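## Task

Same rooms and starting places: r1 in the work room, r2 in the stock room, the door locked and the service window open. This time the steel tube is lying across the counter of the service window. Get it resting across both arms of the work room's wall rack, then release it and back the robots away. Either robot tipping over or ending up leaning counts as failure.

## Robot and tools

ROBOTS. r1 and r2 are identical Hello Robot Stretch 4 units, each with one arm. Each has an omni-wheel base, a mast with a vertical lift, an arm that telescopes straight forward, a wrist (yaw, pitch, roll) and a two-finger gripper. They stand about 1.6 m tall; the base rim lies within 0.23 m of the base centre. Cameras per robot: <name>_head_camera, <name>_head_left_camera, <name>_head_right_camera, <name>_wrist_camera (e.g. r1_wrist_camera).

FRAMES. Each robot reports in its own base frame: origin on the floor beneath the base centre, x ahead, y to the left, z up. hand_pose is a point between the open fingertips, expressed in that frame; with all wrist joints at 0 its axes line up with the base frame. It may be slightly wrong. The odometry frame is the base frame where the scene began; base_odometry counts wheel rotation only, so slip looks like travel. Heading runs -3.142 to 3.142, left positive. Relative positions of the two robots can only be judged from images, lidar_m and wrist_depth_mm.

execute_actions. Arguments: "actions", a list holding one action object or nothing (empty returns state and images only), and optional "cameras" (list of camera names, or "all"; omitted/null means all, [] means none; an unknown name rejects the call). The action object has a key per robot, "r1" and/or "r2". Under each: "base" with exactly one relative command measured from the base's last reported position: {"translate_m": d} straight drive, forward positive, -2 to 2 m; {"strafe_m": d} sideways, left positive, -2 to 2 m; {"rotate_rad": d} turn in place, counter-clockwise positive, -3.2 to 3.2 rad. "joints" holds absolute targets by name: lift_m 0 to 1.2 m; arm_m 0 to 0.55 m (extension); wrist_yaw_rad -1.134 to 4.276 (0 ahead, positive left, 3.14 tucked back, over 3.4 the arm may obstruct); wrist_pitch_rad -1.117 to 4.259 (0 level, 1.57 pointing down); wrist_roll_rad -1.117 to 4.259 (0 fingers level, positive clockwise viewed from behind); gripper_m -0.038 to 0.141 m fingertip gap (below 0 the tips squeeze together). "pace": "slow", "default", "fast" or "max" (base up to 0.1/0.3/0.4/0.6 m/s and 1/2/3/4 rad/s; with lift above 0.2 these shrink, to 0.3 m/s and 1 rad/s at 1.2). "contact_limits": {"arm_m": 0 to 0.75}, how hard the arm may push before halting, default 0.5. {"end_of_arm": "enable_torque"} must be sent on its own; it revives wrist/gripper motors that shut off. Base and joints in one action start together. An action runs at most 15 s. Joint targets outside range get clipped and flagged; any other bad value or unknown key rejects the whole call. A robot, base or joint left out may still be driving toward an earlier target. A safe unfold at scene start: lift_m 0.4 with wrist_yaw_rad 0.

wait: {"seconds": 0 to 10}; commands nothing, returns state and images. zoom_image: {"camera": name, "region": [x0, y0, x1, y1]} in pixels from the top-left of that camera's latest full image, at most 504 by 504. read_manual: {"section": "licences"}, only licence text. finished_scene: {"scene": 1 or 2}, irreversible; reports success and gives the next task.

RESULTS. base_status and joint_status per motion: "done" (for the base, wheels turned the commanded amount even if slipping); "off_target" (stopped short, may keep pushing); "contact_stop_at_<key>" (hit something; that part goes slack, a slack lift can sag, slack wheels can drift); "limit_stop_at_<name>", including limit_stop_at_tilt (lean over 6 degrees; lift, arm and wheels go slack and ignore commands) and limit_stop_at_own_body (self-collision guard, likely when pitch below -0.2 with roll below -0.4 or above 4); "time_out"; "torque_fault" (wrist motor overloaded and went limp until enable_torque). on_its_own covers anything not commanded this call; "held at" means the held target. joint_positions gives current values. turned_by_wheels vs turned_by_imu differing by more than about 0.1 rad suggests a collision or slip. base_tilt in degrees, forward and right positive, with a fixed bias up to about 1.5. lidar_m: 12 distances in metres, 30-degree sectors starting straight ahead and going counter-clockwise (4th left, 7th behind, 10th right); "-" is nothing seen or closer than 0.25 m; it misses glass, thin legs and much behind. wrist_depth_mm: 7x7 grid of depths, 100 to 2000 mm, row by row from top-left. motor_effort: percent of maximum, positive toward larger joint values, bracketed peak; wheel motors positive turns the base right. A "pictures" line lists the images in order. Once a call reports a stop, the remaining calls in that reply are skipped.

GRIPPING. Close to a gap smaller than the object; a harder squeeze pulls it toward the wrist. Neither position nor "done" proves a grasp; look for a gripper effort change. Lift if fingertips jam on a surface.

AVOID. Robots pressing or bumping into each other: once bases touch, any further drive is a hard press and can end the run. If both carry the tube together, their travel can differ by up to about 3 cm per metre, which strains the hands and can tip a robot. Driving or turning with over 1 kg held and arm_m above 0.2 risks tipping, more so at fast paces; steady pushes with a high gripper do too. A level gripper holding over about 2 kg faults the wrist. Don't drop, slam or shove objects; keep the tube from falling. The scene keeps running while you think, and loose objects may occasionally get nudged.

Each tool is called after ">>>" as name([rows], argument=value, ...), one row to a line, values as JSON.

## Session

>>> execute_actions(actions=[])

Scene clock: 0.00 s.
r1.base_odometry: x=+0.000 y=+0.000 heading=+0.000 (m, m, rad; r1's odometry frame)
r1.turned_by_wheels: +0.000 (rad since the last result)
r1.turned_by_imu: +0.000 (rad since the last result)
r1.base_tilt: forward=+0.8 right=-0.4 (deg)
r1.lidar_m: 1.53 1.87 2.21 2.24 2.83 2.48 2.83 2.78 2.51 2.41 1.28 1.33
r1.base_status: not commanded
r1.joint_positions: lift_m=+0.175 arm_m=+0.001 wrist_yaw_rad=+3.154 wrist_pitch_rad=+0.014 wrist_roll_rad=+0.004 gripper_m=+0.057
r1.joint_status: not commanded
r1.motor_effort: lift_m=+18 arm_m=+0 wrist_yaw_rad=+2 wrist_pitch_rad=-5 wrist_roll_rad=+0 gripper_m=-3 wheel_0=+0 wheel_1=+0 wheel_2=+0 (%)
r1.hand_pose: x=-0.1177 y=+0.0839 z=+0.3491 quat_wxyz=(-0.006, -0.007, +0.002, +1.000) (m; r1's base frame)
r1.wrist_depth_mm: - 140 248 - - - - / - 115 140 - - - - / - 117 139 - - - - / - 138 177 - - - - / 220 - - - - - - / 1229 1430 214 1537 223 1661 1661 / 866 946 904 145 891 1025 1042
r2.base_odometry: x=+0.000 y=+0.000 heading=+0.000 (m, m, rad; r2's odometry frame)
r2.turned_by_wheels: +0.000 (rad since the last result)
r2.turned_by_imu: +0.000 (rad since the last result)
r2.base_tilt: forward=+0.3 right=-0.9 (deg)
r2.lidar_m: 2.56 2.59 2.10 1.45 1.79 2.31 2.14 2.19 2.56 2.07 2.09 2.80
r2.base_status: not commanded
r2.joint_positions: lift_m=+0.124 arm_m=-0.001 wrist_yaw_rad=+3.132 wrist_pitch_rad=-0.009 wrist_roll_rad=+0.004 gripper_m=+0.057
r2.joint_status: not commanded
r2.motor_effort: lift_m=+19 arm_m=-1 wrist_yaw_rad=+0 wrist_pitch_rad=-6 wrist_roll_rad=+1 gripper_m=-3 wheel_0=+0 wheel_1=+0 wheel_2=+0 (%)
r2.hand_pose: x=-0.1175 y=+0.0903 z=+0.3047 quat_wxyz=(+0.005, +0.005, +0.002, +1.000) (m; r2's base frame)
r2.wrist_depth_mm: - 141 - - - - - / - 140 - - - - - / - 122 177 - - - - / - 138 224 - - - - / 136 - - - - - - / 1255 1281 221 1336 1281 1430 1397 / 854 820 798 831 195 904 917
pictures: r1_head_camera, r1_head_left_camera, r1_head_right_camera, r1_wrist_camera, r2_head_camera, r2_head_left_camera, r2_head_right_camera, r2_wrist_camera
camera_calibration (this result's frames):
r1_wrist_camera: T_world_to_cam=[[-0.0434385, 0.998783, 0.0233621, -0.0952373], [0.000368088, 0.0234002, -0.999726, 0.405537], [-0.999056, -0.043418, -0.00138411, 0.110499], [0, 0, 0, 1]] pos_world=[0.106108, 0.0904294, 0.407804]
r2_wrist_camera: T_world_to_cam=[[0.0606447, 0.998144, 0.00547492, -0.0962893], [-0.0516262, 0.00861426, -0.998629, 0.370337], [-0.996823, 0.060279, 0.0520528, 0.084885], [0, 0, 0, 1]] pos_world=[0.109574, 0.0878037, 0.365938]
Images, in order (width x height): r1_head_camera 420x560, r1_head_left_camera 420x672, r1_head_right_camera 420x672, r1_wrist_camera 616x392, r2_head_camera 420x560, r2_head_left_camera 420x672, r2_head_right_camera 420x672, r2_wrist_camera 616x392.

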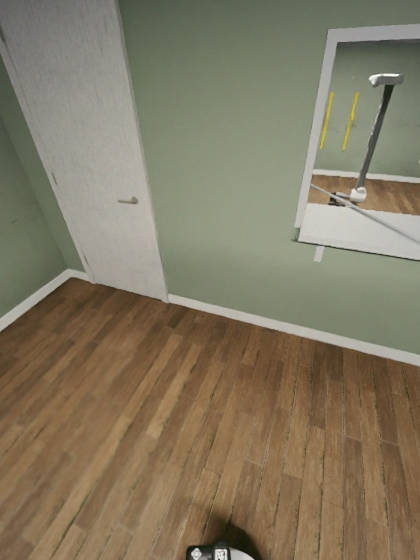

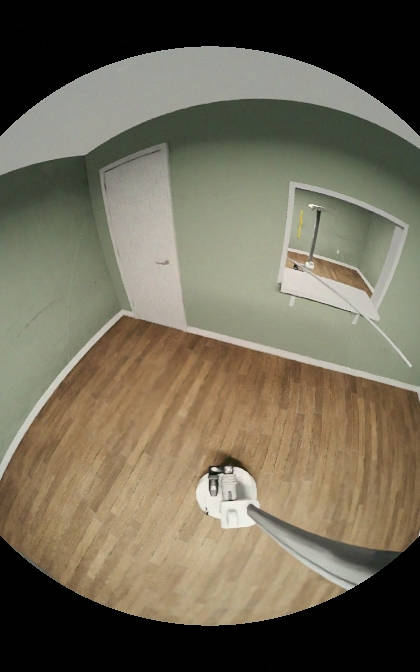

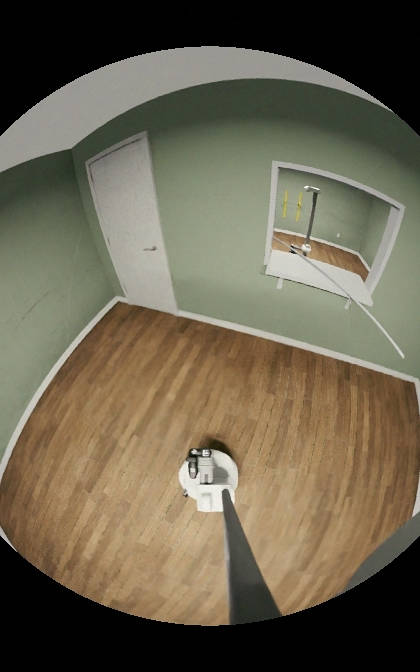

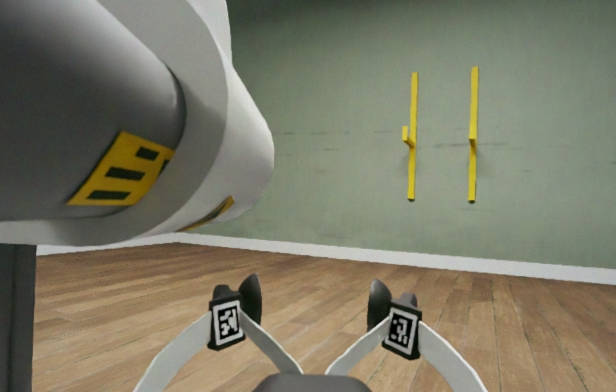

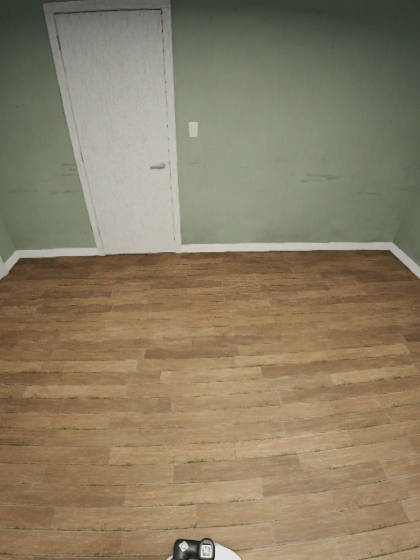

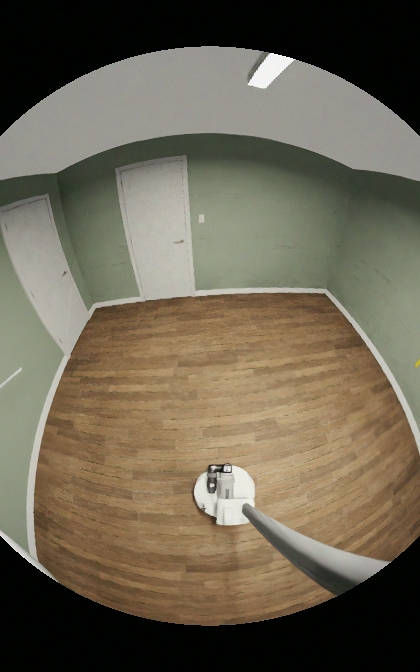

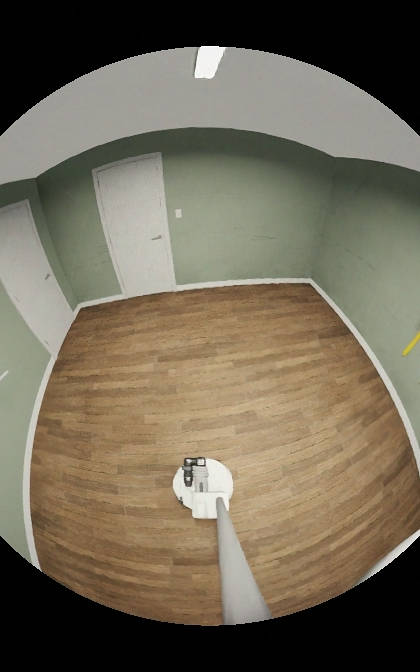

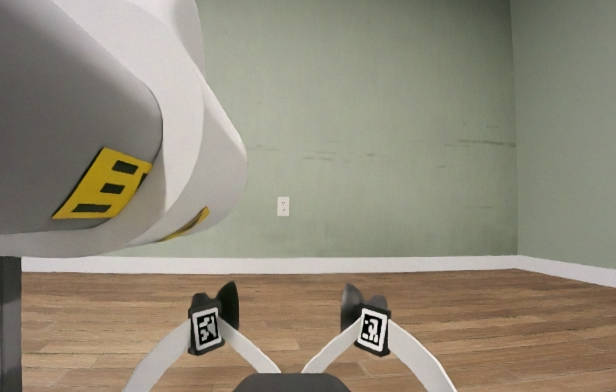

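>>> execute_actions([
  {"r1":{"base":{"rotate_rad":-1.33},"joints":{"lift_m":0.75,"wrist_yaw_rad":0,"wrist_roll_rad":1.6,"gripper_m":0.1}},"r2":{"base":{"rotate_rad":1.57},"joints":{"lift_m":0.75,"wrist_yaw_rad":0,"wrist_roll_rad":1.57,"gripper_m":0.1}}},
], cameras=["r1_head_camera","r1_head_left_camera","r2_head_camera","r1_wrist_camera"])

Scene clock: 12.03 s.
r1.base_odometry: x=+0.000 y=+0.000 heading=-1.329 (m, m, rad; r1's odometry frame)
r1.turned_by_wheels: -1.329 (rad since the last result)
r1.turned_by_imu: -1.324 (rad since the last result)
r1.base_tilt: forward=+0.8 right=-0.3 (deg)
r1.lidar_m: 1.29 1.32 1.34 1.63 2.25 2.21 2.39 2.86 2.48 3.05 2.53 2.50
r1.base_status: done
r1.joint_positions: lift_m=+0.750 arm_m=+0.001 wrist_yaw_rad=+0.000 wrist_pitch_rad=+0.014 wrist_roll_rad=+1.600 gripper_m=+0.100
r1.joint_status: all done
r1.motor_effort: lift_m=+22(24) arm_m=+0(0) wrist_yaw_rad=+1(7) wrist_pitch_rad=-5(6) wrist_roll_rad=+0(5) gripper_m=-2(0) wheel_0=+3(10) wheel_1=+2(14) wheel_2=+1(9) (%)
r1.hand_pose: x=+0.4603 y=-0.0874 z=+0.9237 quat_wxyz=(+0.697, +0.717, +0.005, -0.005) (m; r1's base frame)
r1.wrist_depth_mm: - - - - - - 1464 / - - - - - - 1397 / - - - - - - 1397 / - - - - - - 1397 / - - - - - - 1430 / 1863 1863 216 1808 1808 1756 1397 / 1576 1576 1576 146 1537 1576 1464
r2.base_odometry: x=+0.000 y=+0.000 heading=+1.570 (m, m, rad; r2's odometry frame)
r2.turned_by_wheels: +1.570 (rad since the last result)
r2.turned_by_imu: +1.592 (rad since the last result)
r2.base_tilt: forward=+0.3 right=-0.9 (deg)
r2.lidar_m: 1.46 1.80 2.30 2.14 2.17 2.55 2.35 2.40 2.81 2.57 2.63 1.42
r2.base_status: done
r2.joint_positions: lift_m=+0.750 arm_m=-0.001 wrist_yaw_rad=+0.000 wrist_pitch_rad=-0.009 wrist_roll_rad=+1.570 gripper_m=+0.100
r2.joint_status: all done
r2.motor_effort: lift_m=+25(25) arm_m=-1(1) wrist_yaw_rad=-1(7) wrist_pitch_rad=-7(6) wrist_roll_rad=+1(4) gripper_m=-2(3) wheel_0=-1(6) wheel_1=+0(7) wheel_2=+1(7) (%)
r2.hand_pose: x=+0.4586 y=-0.0873 z=+0.9305 quat_wxyz=(+0.707, +0.707, -0.003, +0.003) (m; r2's base frame)
r2.wrist_depth_mm: 1756 1708 1808 1808 1863 1756 1205 / 1708 1756 1756 1808 1863 1661 1205 / 1661 1661 1661 1708 1756 1708 1229 / 1499 1661 - 1708 1708 1708 1205 / 1430 1661 - 1708 1618 1708 1205 / 1397 1576 - 1618 1661 1661 1182 / 1366 1499 - 1464 1661 1576 1160
pictures: r1_head_camera, r1_head_left_camera, r1_wrist_camera, r2_head_camera
camera_calibration (this result's frames):
r1_wrist_camera: T_world_to_cam=[[0.0166253, 0.00110217, -0.999861, 0.917892], [0.0134298, 0.999909, 0.00132552, 0.138405], [0.999772, -0.01345, 0.016609, -0.252768], [0, 0, 0, 1]] pos_world=[0.235592, -0.142803, 0.921779]
Images, in order (width x height): r1_head_camera 420x560, r1_head_left_camera 420x672, r1_wrist_camera 616x392, r2_head_camera 420x560.

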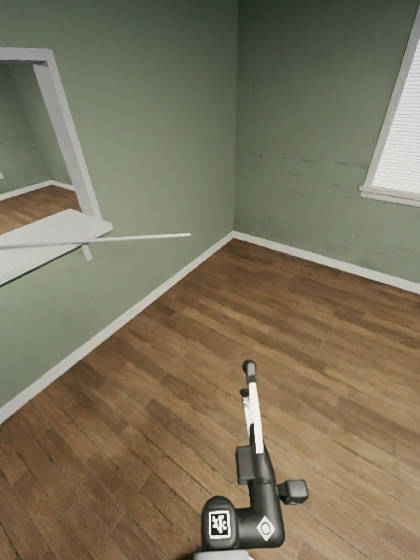

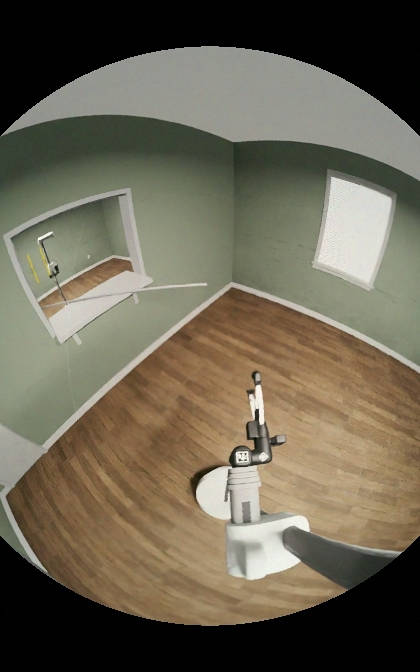

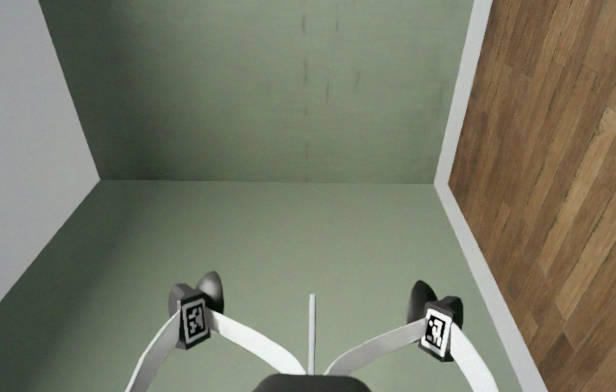

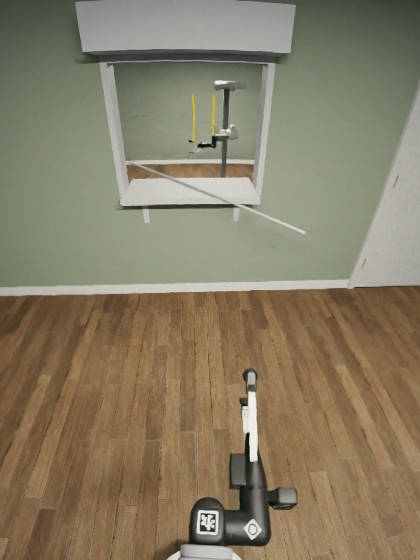

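>>> execute_actions([
  {"r1":{"base":{"strafe_m":0.68}},"r2":{"base":{"rotate_rad":-0.88}}},
], cameras=[])

>>> execute_actions([
  {"r1":{"base":{"translate_m":0.5},"joints":{"arm_m":0.1}},"r2":{"base":{"strafe_m":0.91},"joints":{"arm_m":0.2},"pace":"fast"}},
], cameras=["r1_head_camera","r2_head_camera","r1_wrist_camera","r2_wrist_camera"])

Scene clock: 27.10 s.
r1.base_odometry: x=+0.660 y=+0.162 heading=-1.330 (m, m, rad; r1's odometry frame)
r1.turned_by_wheels: +0.000 (rad since the last result)
r1.turned_by_imu: -0.001 (rad since the last result)
r1.base_tilt: forward=+0.7 right=-0.4 (deg)
r1.lidar_m: 1.03 0.87 0.95 1.04 1.55 1.80 1.94 3.01 3.12 3.64 2.93 1.32
r1.base_status: done
r1.joint_positions: lift_m=+0.750 arm_m=+0.001 wrist_yaw_rad=+0.000 wrist_pitch_rad=+0.014 wrist_roll_rad=+1.600 gripper_m=+0.100
r1.joint_status: not commanded
r1.motor_effort: lift_m=+21(22) arm_m=-1(1) wrist_yaw_rad=+0(0) wrist_pitch_rad=-6(5) wrist_roll_rad=+1(1) gripper_m=-2(2) wheel_0=-4(12) wheel_1=+2(7) wheel_2=+0(1) (%)
r1.hand_pose: x=+0.4603 y=-0.0874 z=+0.9238 quat_wxyz=(+0.697, +0.717, +0.005, -0.005) (m; r1's base frame)
r1.wrist_depth_mm: - - - - - - 1464 / - - - - - - 1397 / - - - - - 1983 1397 / 1661 1618 1661 1618 1661 1661 1430 / 1366 1430 1397 1397 1366 1366 1308 / 1205 - 216 - 1138 1160 1160 / 1138 - - 146 960 991 1025
r2.base_odometry: x=+0.000 y=+0.000 heading=+0.690 (m, m, rad; r2's odometry frame)
r2.turned_by_wheels: -0.880 (rad since the last result)
r2.turned_by_imu: -0.892 (rad since the last result)
r2.base_tilt: forward=+0.3 right=-0.9 (deg)
r2.lidar_m: 2.59 1.40 1.62 2.04 2.20 2.12 2.29 2.42 2.08 2.50 2.67 2.55
r2.base_status: done
r2.joint_positions: lift_m=+0.750 arm_m=-0.001 wrist_yaw_rad=+0.000 wrist_pitch_rad=-0.009 wrist_roll_rad=+1.570 gripper_m=+0.100
r2.joint_status: not commanded
r2.motor_effort: lift_m=+23(24) arm_m=-1(1) wrist_yaw_rad=-1(1) wrist_pitch_rad=-7(7) wrist_roll_rad=+1(2) gripper_m=-1(0) wheel_0=+0(9) wheel_1=-1(7) wheel_2=-2(6) (%)
r2.hand_pose: x=+0.4585 y=-0.0874 z=+0.9306 quat_wxyz=(+0.707, +0.707, -0.003, +0.003) (m; r2's base frame)
r2.wrist_depth_mm: - - - - - 1756 1182 / - - - - - 1756 1205 / - - - - - 1661 1229 / - - - - - 1708 1205 / - - - - - 1661 1205 / - - - - - 1661 1205 / - - - - - 1618 1205
pictures: none
No camera images: the call's "cameras" was empty. Leave "cameras" out to get every camera's image.

Scene clock: 30.70 s.
r1.base_odometry: x=+0.780 y=-0.323 heading=-1.329 (m, m, rad; r1's odometry frame)
r1.turned_by_wheels: +0.001 (rad since the last result)
r1.turned_by_imu: -0.002 (rad since the last result)
r1.base_tilt: forward=+0.9 right=-0.3 (deg)
r1.lidar_m: 0.64 0.51 0.49 0.72 1.07 2.20 2.39 3.68 3.63 3.25 2.55 0.80
r1.base_status: done
r1.joint_positions: lift_m=+0.750 arm_m=+0.099 wrist_yaw_rad=+0.000 wrist_pitch_rad=+0.014 wrist_roll_rad=+1.600 gripper_m=+0.100
r1.joint_status: all done
r1.motor_effort: lift_m=+21(21) arm_m=+6(7) wrist_yaw_rad=+3(1) wrist_pitch_rad=-5(5) wrist_roll_rad=+1(0) gripper_m=-1(1) wheel_0=+3(9) wheel_1=+5(16) wheel_2=+0(13) (%)
r1.hand_pose: x=+0.5583 y=-0.0874 z=+0.9238 quat_wxyz=(+0.697, +0.717, +0.005, -0.005) (m; r1's base frame)
r1.wrist_depth_mm: - - - - - 1983 1464 / 1708 1708 1708 1708 1708 1708 1430 / 1281 1281 1281 1308 1281 1308 1281 / 1025 1025 1025 976 1025 1025 1025 / 842 854 842 778 842 842 854 / 831 809 216 539 707 723 723 / - - - 146 603 615 627
r2.base_odometry: x=-0.579 y=+0.702 heading=+0.690 (m, m, rad; r2's odometry frame)
r2.turned_by_wheels: +0.000 (rad since the last result)
r2.turned_by_imu: +0.002 (rad since the last result)
r2.base_tilt: forward=+0.3 right=-0.9 (deg)
r2.lidar_m: 1.13 1.04 1.00 1.25 1.70 1.63 1.75 2.53 2.85 3.30 3.15 3.08
r2.base_status: done
r2.joint_positions: lift_m=+0.750 arm_m=+0.199 wrist_yaw_rad=+0.000 wrist_pitch_rad=-0.009 wrist_roll_rad=+1.570 gripper_m=+0.100
r2.joint_status: all done
r2.motor_effort: lift_m=+24(23) arm_m=+5(5) wrist_yaw_rad=-1(0) wrist_pitch_rad=-6(7) wrist_roll_rad=+1(2) gripper_m=-1(0) wheel_0=+3(10) wheel_1=+1(9) wheel_2=-1(1) (%)
r2.hand_pose: x=+0.6585 y=-0.0874 z=+0.9306 quat_wxyz=(+0.707, +0.707, -0.003, +0.003) (m; r2's base frame)
r2.wrist_depth_mm: - - - - - 1756 1182 / - - - - - 1708 1205 / - - - - - 1756 1229 / 1863 1863 1921 - - 1708 1205 / 1537 1537 1618 1618 1618 1537 1205 / 1308 1229 1308 1336 1308 1397 1138 / 1138 1098 1138 699 1138 1205 1182
pictures: r1_head_camera, r1_wrist_camera, r2_head_camera, r2_wrist_camera
camera_calibration (this result's frames):
r1_wrist_camera: T_world_to_cam=[[0.0167669, 0.00113022, -0.999859, 0.916297], [0.0136066, 0.999907, 0.00135844, 0.13701], [0.999767, -0.0136274, 0.01675, -0.350903], [0, 0, 0, 1]] pos_world=[0.333594, -0.142814, 0.921859]
r2_wrist_camera: T_world_to_cam=[[-0.0412208, -0.0104307, -0.999096, 0.944394], [0.0424341, 0.999025, -0.0121808, 0.143625], [0.998249, -0.0428978, -0.040738, -0.399869], [0, 0, 0, 1]] pos_world=[0.432003, -0.150787, 0.929]
Images, in order (width x height): r1_head_camera 420x560, r1_wrist_camera 616x392, r2_head_camera 420x560, r2_wrist_camera 616x392.

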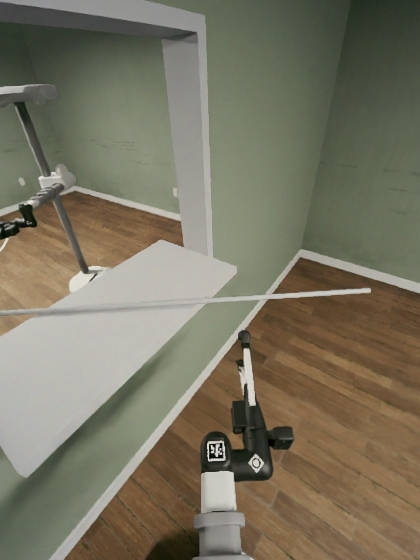

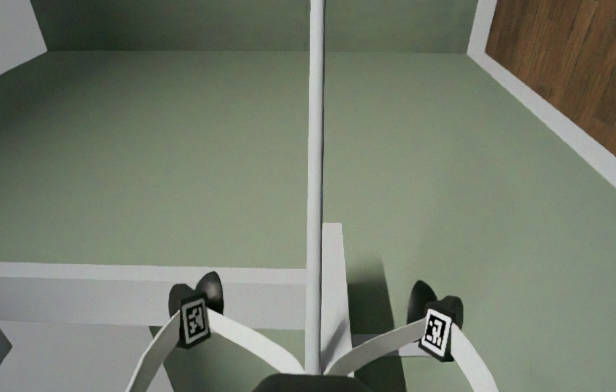

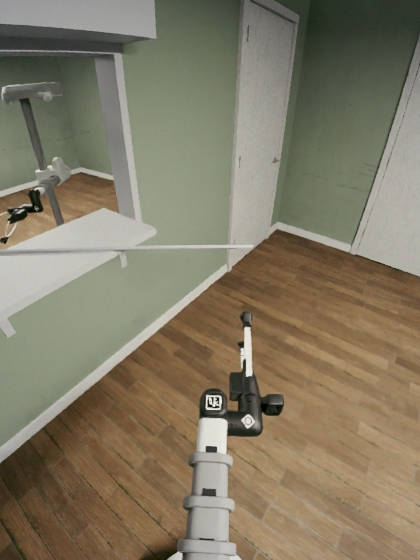

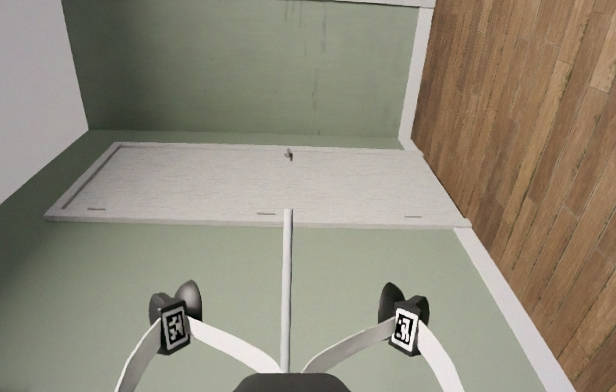

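>>> execute_actions([
  {"r1":{"base":{"translate_m":0.2}},"r2":{"base":{"translate_m":0.48}}},
], cameras=["r1_head_left_camera","r2_head_camera","r1_wrist_camera","r2_wrist_camera"])

Scene clock: 36.87 s.
r1.base_odometry: x=+0.828 y=-0.517 heading=-1.328 (m, m, rad; r1's odometry frame)
r1.turned_by_wheels: +0.001 (rad since the last result)
r1.turned_by_imu: -0.002 (rad since the last result)
r1.base_tilt: forward=+0.8 right=-0.4 (deg)
r1.lidar_m: 0.49 0.37 0.36 0.41 0.91 2.34 2.54 3.81 3.47 3.06 0.84 0.59
r1.base_status: done
r1.joint_positions: lift_m=+0.750 arm_m=+0.099 wrist_yaw_rad=+0.000 wrist_pitch_rad=+0.014 wrist_roll_rad=+1.600 gripper_m=+0.100
r1.joint_status: not commanded
r1.motor_effort: lift_m=+21(21) arm_m=+6(6) wrist_yaw_rad=+0(1) wrist_pitch_rad=-5(5) wrist_roll_rad=+1(1) gripper_m=-1(2) wheel_0=+5(6) wheel_1=+4(6) wheel_2=-2(11) (%)
r1.hand_pose: x=+0.5583 y=-0.0874 z=+0.9238 quat_wxyz=(+0.697, +0.717, +0.005, -0.005) (m; r1's base frame)
r1.wrist_depth_mm: 1921 1863 1921 1863 1921 1863 1464 / 1366 1366 1366 1281 1366 1397 1308 / 1025 1008 1008 960 1025 1008 1025 / 809 798 809 778 820 809 820 / 661 668 668 452 676 676 676 / 585 580 216 387 394 574 574 / - 634 640 146 473 488 496
r2.base_odometry: x=-0.209 y=+1.008 heading=+0.690 (m, m, rad; r2's odometry frame)
r2.turned_by_wheels: +0.000 (rad since the last result)
r2.turned_by_imu: +0.002 (rad since the last result)
r2.base_tilt: forward=+0.3 right=-0.9 (deg)
r2.lidar_m: 0.64 0.68 0.74 0.80 1.40 2.03 2.18 3.11 3.09 3.59 2.70 2.66
r2.base_status: done
r2.joint_positions: lift_m=+0.750 arm_m=+0.199 wrist_yaw_rad=+0.000 wrist_pitch_rad=-0.009 wrist_roll_rad=+1.570 gripper_m=+0.100
r2.joint_status: not commanded
r2.motor_effort: lift_m=+23(23) arm_m=+4(5) wrist_yaw_rad=-1(1) wrist_pitch_rad=-6(6) wrist_roll_rad=+2(1) gripper_m=-1(1) wheel_0=-1(6) wheel_1=-1(5) wheel_2=+0(9) (%)
r2.hand_pose: x=+0.6585 y=-0.0874 z=+0.9306 quat_wxyz=(+0.707, +0.707, -0.003, +0.003) (m; r2's base frame)
r2.wrist_depth_mm: - - - - - 1708 1182 / - - - - - 1756 1205 / 1808 1863 1808 - - 1661 1205 / 1366 1430 1464 1499 1537 1464 1205 / 1160 1160 1229 1182 1281 1255 1182 / 976 960 976 991 976 1060 1060 / 831 831 854 241 878 891 931
pictures: r1_head_left_camera, r1_wrist_camera, r2_head_camera, r2_wrist_camera
camera_calibration (this result's frames):
r1_wrist_camera: T_world_to_cam=[[0.0167667, 0.00113116, -0.999859, 0.916296], [0.0135572, 0.999907, 0.00135856, 0.137023], [0.999768, -0.0135781, 0.0167498, -0.350931], [0, 0, 0, 1]] pos_world=[0.333629, -0.142811, 0.921859]
r2_wrist_camera: T_world_to_cam=[[-0.0412211, -0.0104292, -0.999096, 0.944395], [0.0424737, 0.999023, -0.0121809, 0.14361], [0.998247, -0.0429374, -0.0407379, -0.39988], [0, 0, 0, 1]] pos_world=[0.432008, -0.15079, 0.929]
Images, in order (width x height): r1_head_left_camera 420x672, r1_wrist_camera 616x392, r2_head_camera 420x560, r2_wrist_camera 616x392.

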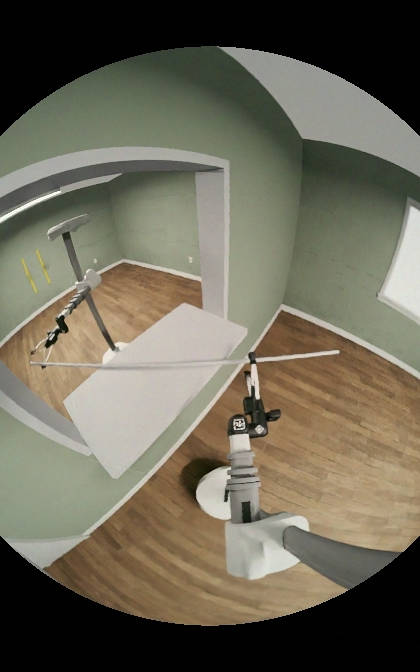

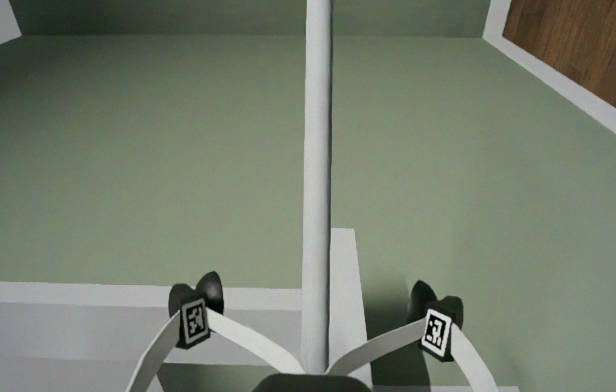

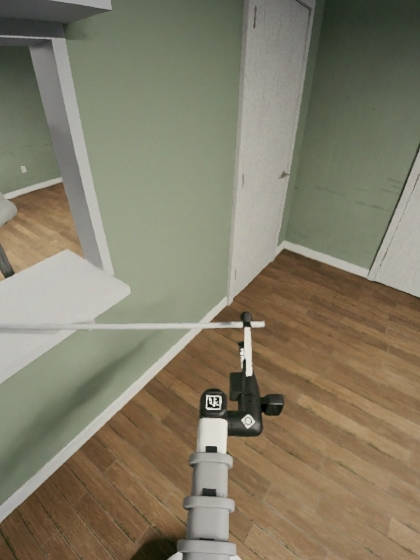

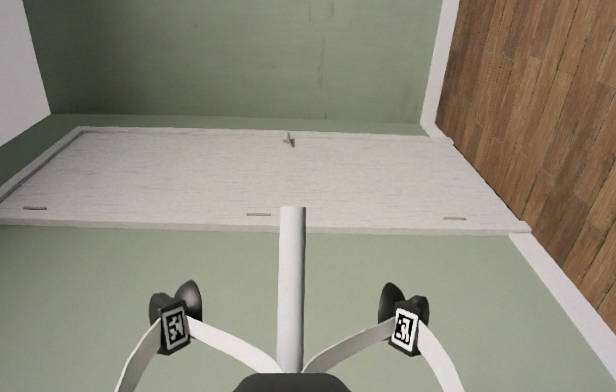

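>>> execute_actions([
  {"r2":{"joints":{"arm_m":0.225,"gripper_m":-0.038}}},
], cameras=["r2_wrist_camera"])

>>> execute_actions([
  {"r2":{"base":{"strafe_m":0.4},"pace":"slow"}},
], cameras=["r1_head_right_camera","r2_head_camera","r1_wrist_camera","r2_wrist_camera"])

Scene clock: 43.37 s.
r1.base_odometry: x=+0.828 y=-0.517 heading=-1.328 (m, m, rad; r1's odometry frame)
r1.turned_by_wheels: +0.000 (rad since the last result)
r1.turned_by_imu: -0.002 (rad since the last result)
r1.base_tilt: forward=+0.7 right=-0.3 (deg)
r1.lidar_m: 0.47 0.37 0.36 0.41 0.90 2.36 2.58 3.84 3.46 3.06 0.85 0.58
r1.base_status: not commanded
r1.joint_positions: lift_m=+0.750 arm_m=+0.099 wrist_yaw_rad=+0.000 wrist_pitch_rad=+0.014 wrist_roll_rad=+1.600 gripper_m=+0.100
r1.joint_status: not commanded
r1.motor_effort: lift_m=+21(21) arm_m=+6(6) wrist_yaw_rad=+0(0) wrist_pitch_rad=-5(5) wrist_roll_rad=+1(1) gripper_m=-1(3) wheel_0=+5(5) wheel_1=+3(4) wheel_2=-2(2) (%)
r1.hand_pose: x=+0.5583 y=-0.0874 z=+0.9238 quat_wxyz=(+0.697, +0.717, +0.005, -0.005) (m; r1's base frame)
r1.wrist_depth_mm: 1921 1921 1863 1756 1863 1863 1464 / 1366 1366 1366 1255 1397 1397 1308 / 1025 1008 1025 976 1025 1008 1025 / 798 809 809 778 809 809 820 / 668 668 668 452 668 668 676 / 585 580 216 384 397 580 569 / - 627 654 146 473 488 500
r2.base_odometry: x=-0.209 y=+1.008 heading=+0.690 (m, m, rad; r2's odometry frame)
r2.turned_by_wheels: +0.000 (rad since the last result)
r2.turned_by_imu: +0.000 (rad since the last result)
r2.base_tilt: forward=+0.4 right=-0.9 (deg)
r2.lidar_m: 0.66 0.67 0.74 0.81 1.39 2.04 2.17 3.10 3.06 3.58 2.74 2.67
r2.base_status: not commanded
r2.joint_positions: lift_m=+0.750 arm_m=+0.224 wrist_yaw_rad=+0.000 wrist_pitch_rad=-0.009 wrist_roll_rad=+1.570 gripper_m=-0.037
r2.joint_status: all done
r2.motor_effort: lift_m=+23(23) arm_m=+5(6) wrist_yaw_rad=+0(0) wrist_pitch_rad=-8(8) wrist_roll_rad=+1(1) gripper_m=-28(25) wheel_0=-1(1) wheel_1=-1(2) wheel_2=+0(0) (%)
r2.hand_pose: x=+0.6835 y=-0.0875 z=+0.9304 quat_wxyz=(+0.707, +0.707, -0.003, +0.003) (m; r2's base frame)
r2.wrist_depth_mm: - - - - - 1708 1182 / - - - - - 1756 1205 / 1808 1863 1863 1921 - 1708 1255 / 1366 1430 1430 1464 1499 1464 1205 / 1160 1160 1205 1118 1255 1229 1160 / 931 976 991 210 1008 1042 1042 / 809 156 183 207 176 891 931
pictures: r2_wrist_camera
camera_calibration (this result's frames):
r2_wrist_camera: T_world_to_cam=[[-0.0417883, -0.0104124, -0.999072, 0.945626], [0.0428641, 0.999006, -0.0122046, 0.142417], [0.998207, -0.0433343, -0.0413004, -0.424263], [0, 0, 0, 1]] pos_world=[0.456913, -0.150814, 0.928965]
Images, in order (width x height): r2_wrist_camera 616x392.

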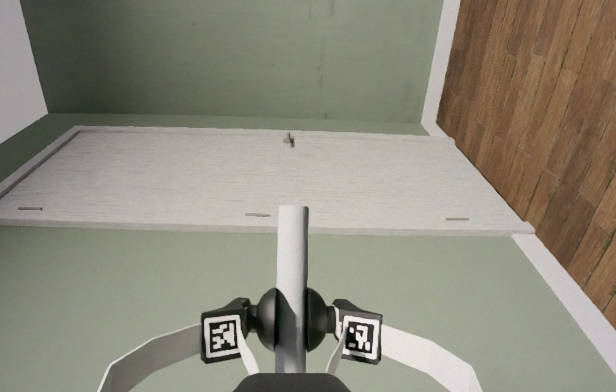

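Scene clock: 48.50 s.
r1.base_odometry: x=+0.828 y=-0.517 heading=-1.328 (m, m, rad; r1's odometry frame)
r1.turned_by_wheels: +0.000 (rad since the last result)
r1.turned_by_imu: -0.002 (rad since the last result)
r1.base_tilt: forward=+0.7 right=-0.3 (deg)
r1.lidar_m: 0.49 0.38 0.36 0.40 0.89 2.35 2.57 3.82 3.46 3.05 0.85 0.59
r1.base_status: not commanded
r1.joint_positions: lift_m=+0.750 arm_m=+0.099 wrist_yaw_rad=+0.000 wrist_pitch_rad=+0.014 wrist_roll_rad=+1.600 gripper_m=+0.100
r1.joint_status: not commanded
r1.motor_effort: lift_m=+21(21) arm_m=+6(6) wrist_yaw_rad=-1(0) wrist_pitch_rad=-5(5) wrist_roll_rad=+2(1) gripper_m=-2(2) wheel_0=+5(5) wheel_1=+4(4) wheel_2=-2(2) (%)
r1.hand_pose: x=+0.5583 y=-0.0874 z=+0.9238 quat_wxyz=(+0.697, +0.717, +0.005, -0.005) (m; r1's base frame)
r1.wrist_depth_mm: 1921 1863 1863 1921 1863 1863 1430 / 1397 1366 1366 1182 1366 1366 1308 / 1008 1008 1008 917 1025 1025 1025 / 798 798 809 778 809 809 809 / 668 668 668 449 676 668 676 / 585 580 215 382 394 574 574 / - 634 640 146 473 484 496
r2.base_odometry: x=-0.463 y=+1.316 heading=+0.689 (m, m, rad; r2's odometry frame)
r2.turned_by_wheels: +0.000 (rad since the last result)
r2.turned_by_imu: +0.000 (rad since the last result)
r2.base_tilt: forward=+0.3 right=-0.9 (deg)
r2.lidar_m: 0.57 0.42 0.39 0.45 0.87 1.83 1.94 2.81 3.42 3.94 2.97 1.82
r2.base_status: done
r2.joint_positions: lift_m=+0.750 arm_m=+0.224 wrist_yaw_rad=-0.002 wrist_pitch_rad=-0.011 wrist_roll_rad=+1.570 gripper_m=-0.037
r2.joint_status: not commanded
r2.motor_effort: lift_m=+23(23) arm_m=+5(5) wrist_yaw_rad=+6(7) wrist_pitch_rad=-3(8) wrist_roll_rad=+2(1) gripper_m=-27(26) wheel_0=-3(8) wheel_1=+1(4) wheel_2=-2(1) (%)
r2.hand_pose: x=+0.6833 y=-0.0880 z=+0.9310 quat_wxyz=(+0.707, +0.707, -0.004, +0.003) (m; r2's base frame)
r2.wrist_depth_mm: - - - - - 1661 1182 / 1499 1537 1618 1661 1756 1576 1229 / 1078 1118 1138 1182 1205 1255 1160 / 831 842 866 891 891 931 931 / 676 683 683 691 715 732 732 / 564 574 559 210 603 609 609 / 477 157 338 207 176 521 521
pictures: r1_head_right_camera, r1_wrist_camera, r2_head_camera, r2_wrist_camera
camera_calibration (this result's frames):
r1_wrist_camera: T_world_to_cam=[[0.0167668, 0.00113105, -0.999859, 0.916296], [0.0135572, 0.999907, 0.00135844, 0.137023], [0.999768, -0.013578, 0.0167499, -0.350932], [0, 0, 0, 1]] pos_world=[0.333629, -0.142811, 0.921859]
r2_wrist_camera: T_world_to_cam=[[-0.0400472, -0.0103416, -0.999144, 0.945006], [0.0446683, 0.998928, -0.0121298, 0.141635], [0.998199, -0.0451158, -0.0395423, -0.425894], [0, 0, 0, 1]] pos_world=[0.456645, -0.150925, 0.929074]
Images, in order (width x height): r1_head_right_camera 420x672, r1_wrist_camera 616x392, r2_head_camera 420x560, r2_wrist_camera 616x392.

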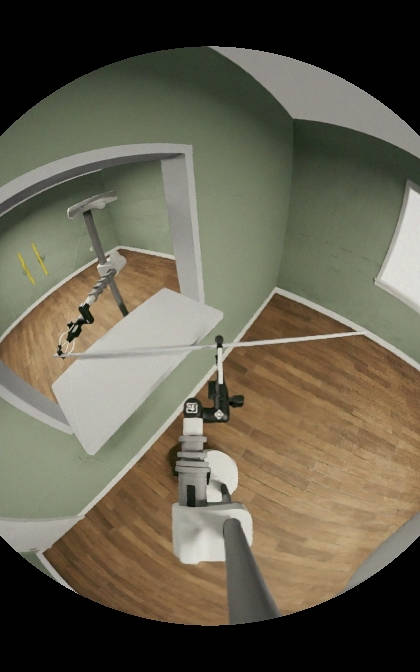

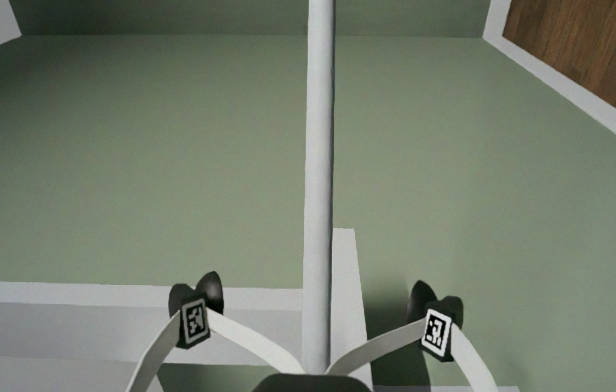

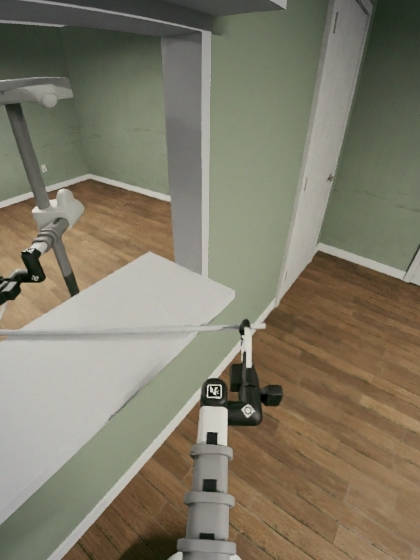

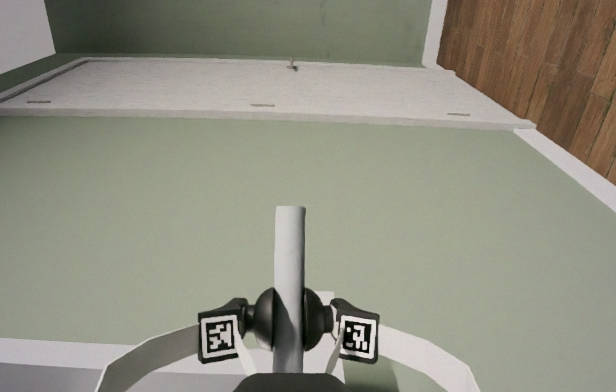

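>>> execute_actions([
  {"r2":{"base":{"strafe_m":0.03},"pace":"slow"},"r1":{"joints":{"arm_m":0.115,"gripper_m":0.03}}},
], cameras=[])

>>> execute_actions([
  {"r1":{"joints":{"gripper_m":-0.038}}},
], cameras=["r1_wrist_camera"])

Scene clock: 53.40 s.
r1.base_odometry: x=+0.828 y=-0.517 heading=-1.328 (m, m, rad; r1's odometry frame)
r1.turned_by_wheels: +0.000 (rad since the last result)
r1.turned_by_imu: -0.002 (rad since the last result)
r1.base_tilt: forward=+0.9 right=-0.3 (deg)
r1.lidar_m: 0.49 0.37 0.36 0.41 0.90 2.36 2.54 3.81 3.45 3.05 0.86 0.59
r1.base_status: not commanded
r1.joint_positions: lift_m=+0.750 arm_m=+0.114 wrist_yaw_rad=+0.000 wrist_pitch_rad=+0.014 wrist_roll_rad=+1.600 gripper_m=+0.030
r1.joint_status: all done
r1.motor_effort: lift_m=+21(21) arm_m=+6(6) wrist_yaw_rad=+1(1) wrist_pitch_rad=-5(5) wrist_roll_rad=+0(2) gripper_m=-3(3) wheel_0=+5(5) wheel_1=+3(3) wheel_2=-2(2) (%)
r1.hand_pose: x=+0.5733 y=-0.0874 z=+0.9238 quat_wxyz=(+0.697, +0.717, +0.005, -0.005) (m; r1's base frame)
r1.wrist_depth_mm: 1863 1863 1863 1863 1863 1863 1464 / 1336 1336 1336 1160 1336 1366 1281 / 991 991 991 904 991 991 1008 / 788 788 788 723 788 788 809 / 654 654 654 421 661 661 661 / 564 564 549 217 535 564 559 / - 615 603 157 307 492 492
r2.base_odometry: x=-0.482 y=+1.339 heading=+0.689 (m, m, rad; r2's odometry frame)
r2.turned_by_wheels: +0.000 (rad since the last result)
r2.turned_by_imu: +0.000 (rad since the last result)
r2.base_tilt: forward=+0.3 right=-0.9 (deg)
r2.lidar_m: 0.52 0.38 0.38 0.42 0.85 1.81 1.92 2.79 3.51 3.95 3.02 1.82
r2.base_status: done
r2.joint_positions: lift_m=+0.750 arm_m=+0.224 wrist_yaw_rad=-0.002 wrist_pitch_rad=-0.011 wrist_roll_rad=+1.570 gripper_m=-0.037
r2.joint_status: not commanded
r2.motor_effort: lift_m=+23(23) arm_m=+4(5) wrist_yaw_rad=+6(7) wrist_pitch_rad=-2(3) wrist_roll_rad=+1(1) gripper_m=-26(25) wheel_0=-3(10) wheel_1=+1(3) wheel_2=-2(0) (%)
r2.hand_pose: x=+0.6833 y=-0.0881 z=+0.9311 quat_wxyz=(+0.707, +0.707, -0.005, +0.003) (m; r2's base frame)
r2.wrist_depth_mm: - - - - - 1708 1205 / 1499 1499 1499 1537 1756 1618 1182 / 1042 1042 1078 1118 1160 1182 1138 / 788 798 820 842 878 866 891 / 640 647 661 647 683 699 707 / 530 539 530 209 569 574 574 / 477 155 340 207 175 488 492
pictures: none
No camera images: the call's "cameras" was empty. Leave "cameras" out to get every camera's image.

Scene clock: 54.77 s.
r1.base_odometry: x=+0.828 y=-0.517 heading=-1.328 (m, m, rad; r1's odometry frame)
r1.turned_by_wheels: +0.000 (rad since the last result)
r1.turned_by_imu: -0.001 (rad since the last result)
r1.base_tilt: forward=+0.7 right=-0.3 (deg)
r1.lidar_m: 0.48 0.37 0.37 0.41 0.90 2.35 2.56 3.81 3.44 3.05 0.79 0.58
r1.base_status: not commanded
r1.joint_positions: lift_m=+0.750 arm_m=+0.114 wrist_yaw_rad=-0.001 wrist_pitch_rad=+0.016 wrist_roll_rad=+1.600 gripper_m=-0.037
r1.joint_status: all done
r1.motor_effort: lift_m=+22(21) arm_m=+6(6) wrist_yaw_rad=+2(1) wrist_pitch_rad=-10(10) wrist_roll_rad=+1(1) gripper_m=-27(24) wheel_0=+5(5) wheel_1=+4(4) wheel_2=-2(2) (%)
r1.hand_pose: x=+0.5733 y=-0.0877 z=+0.9234 quat_wxyz=(+0.697, +0.717, +0.005, -0.006) (m; r1's base frame)
r1.wrist_depth_mm: 1921 1863 1863 1708 1863 1863 1464 / 1336 1336 1366 1182 1308 1336 1308 / 1008 991 991 917 1008 1008 1008 / 788 788 788 741 798 798 798 / 647 654 654 424 661 661 668 / 564 569 554 205 530 564 564 / 1983 591 621 203 180 469 488
r2.base_odometry: x=-0.482 y=+1.339 heading=+0.689 (m, m, rad; r2's odometry frame)
r2.turned_by_wheels: +0.000 (rad since the last result)
r2.turned_by_imu: +0.000 (rad since the last result)
r2.base_tilt: forward=+0.3 right=-0.9 (deg)
r2.lidar_m: 0.55 0.41 0.36 0.42 0.84 1.81 1.93 2.81 3.52 3.96 2.99 1.80
r2.base_status: not commanded
r2.joint_positions: lift_m=+0.750 arm_m=+0.224 wrist_yaw_rad=-0.002 wrist_pitch_rad=-0.011 wrist_roll_rad=+1.570 gripper_m=-0.037
r2.joint_status: not commanded
r2.motor_effort: lift_m=+23(23) arm_m=+5(4) wrist_yaw_rad=+5(6) wrist_pitch_rad=-1(2) wrist_roll_rad=+2(1) gripper_m=-26(25) wheel_0=-3(3) wheel_1=+1(1) wheel_2=-2(2) (%)
r2.hand_pose: x=+0.6834 y=-0.0879 z=+0.9311 quat_wxyz=(+0.707, +0.707, -0.005, +0.003) (m; r2's base frame)
r2.wrist_depth_mm: - - - - - 1708 1205 / 1430 1464 1537 1537 1661 1576 1229 / 1042 1042 1078 1098 1138 1205 1160 / 798 798 809 831 854 904 904 / 634 654 654 654 683 699 699 / 535 539 525 210 574 574 580 / 477 155 340 207 175 484 492
pictures: r1_wrist_camera
camera_calibration (this result's frames):
r1_wrist_camera: T_world_to_cam=[[0.0152737, 0.00111583, -0.999883, 0.916492], [0.014483, 0.999894, 0.00133708, 0.136575], [0.999778, -0.0145017, 0.015256, -0.364564], [0, 0, 0, 1]] pos_world=[0.348507, -0.14287, 0.921764]
Images, in order (width x height): r1_wrist_camera 616x392.

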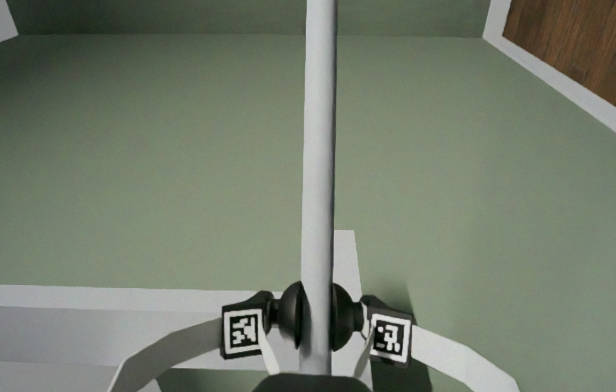

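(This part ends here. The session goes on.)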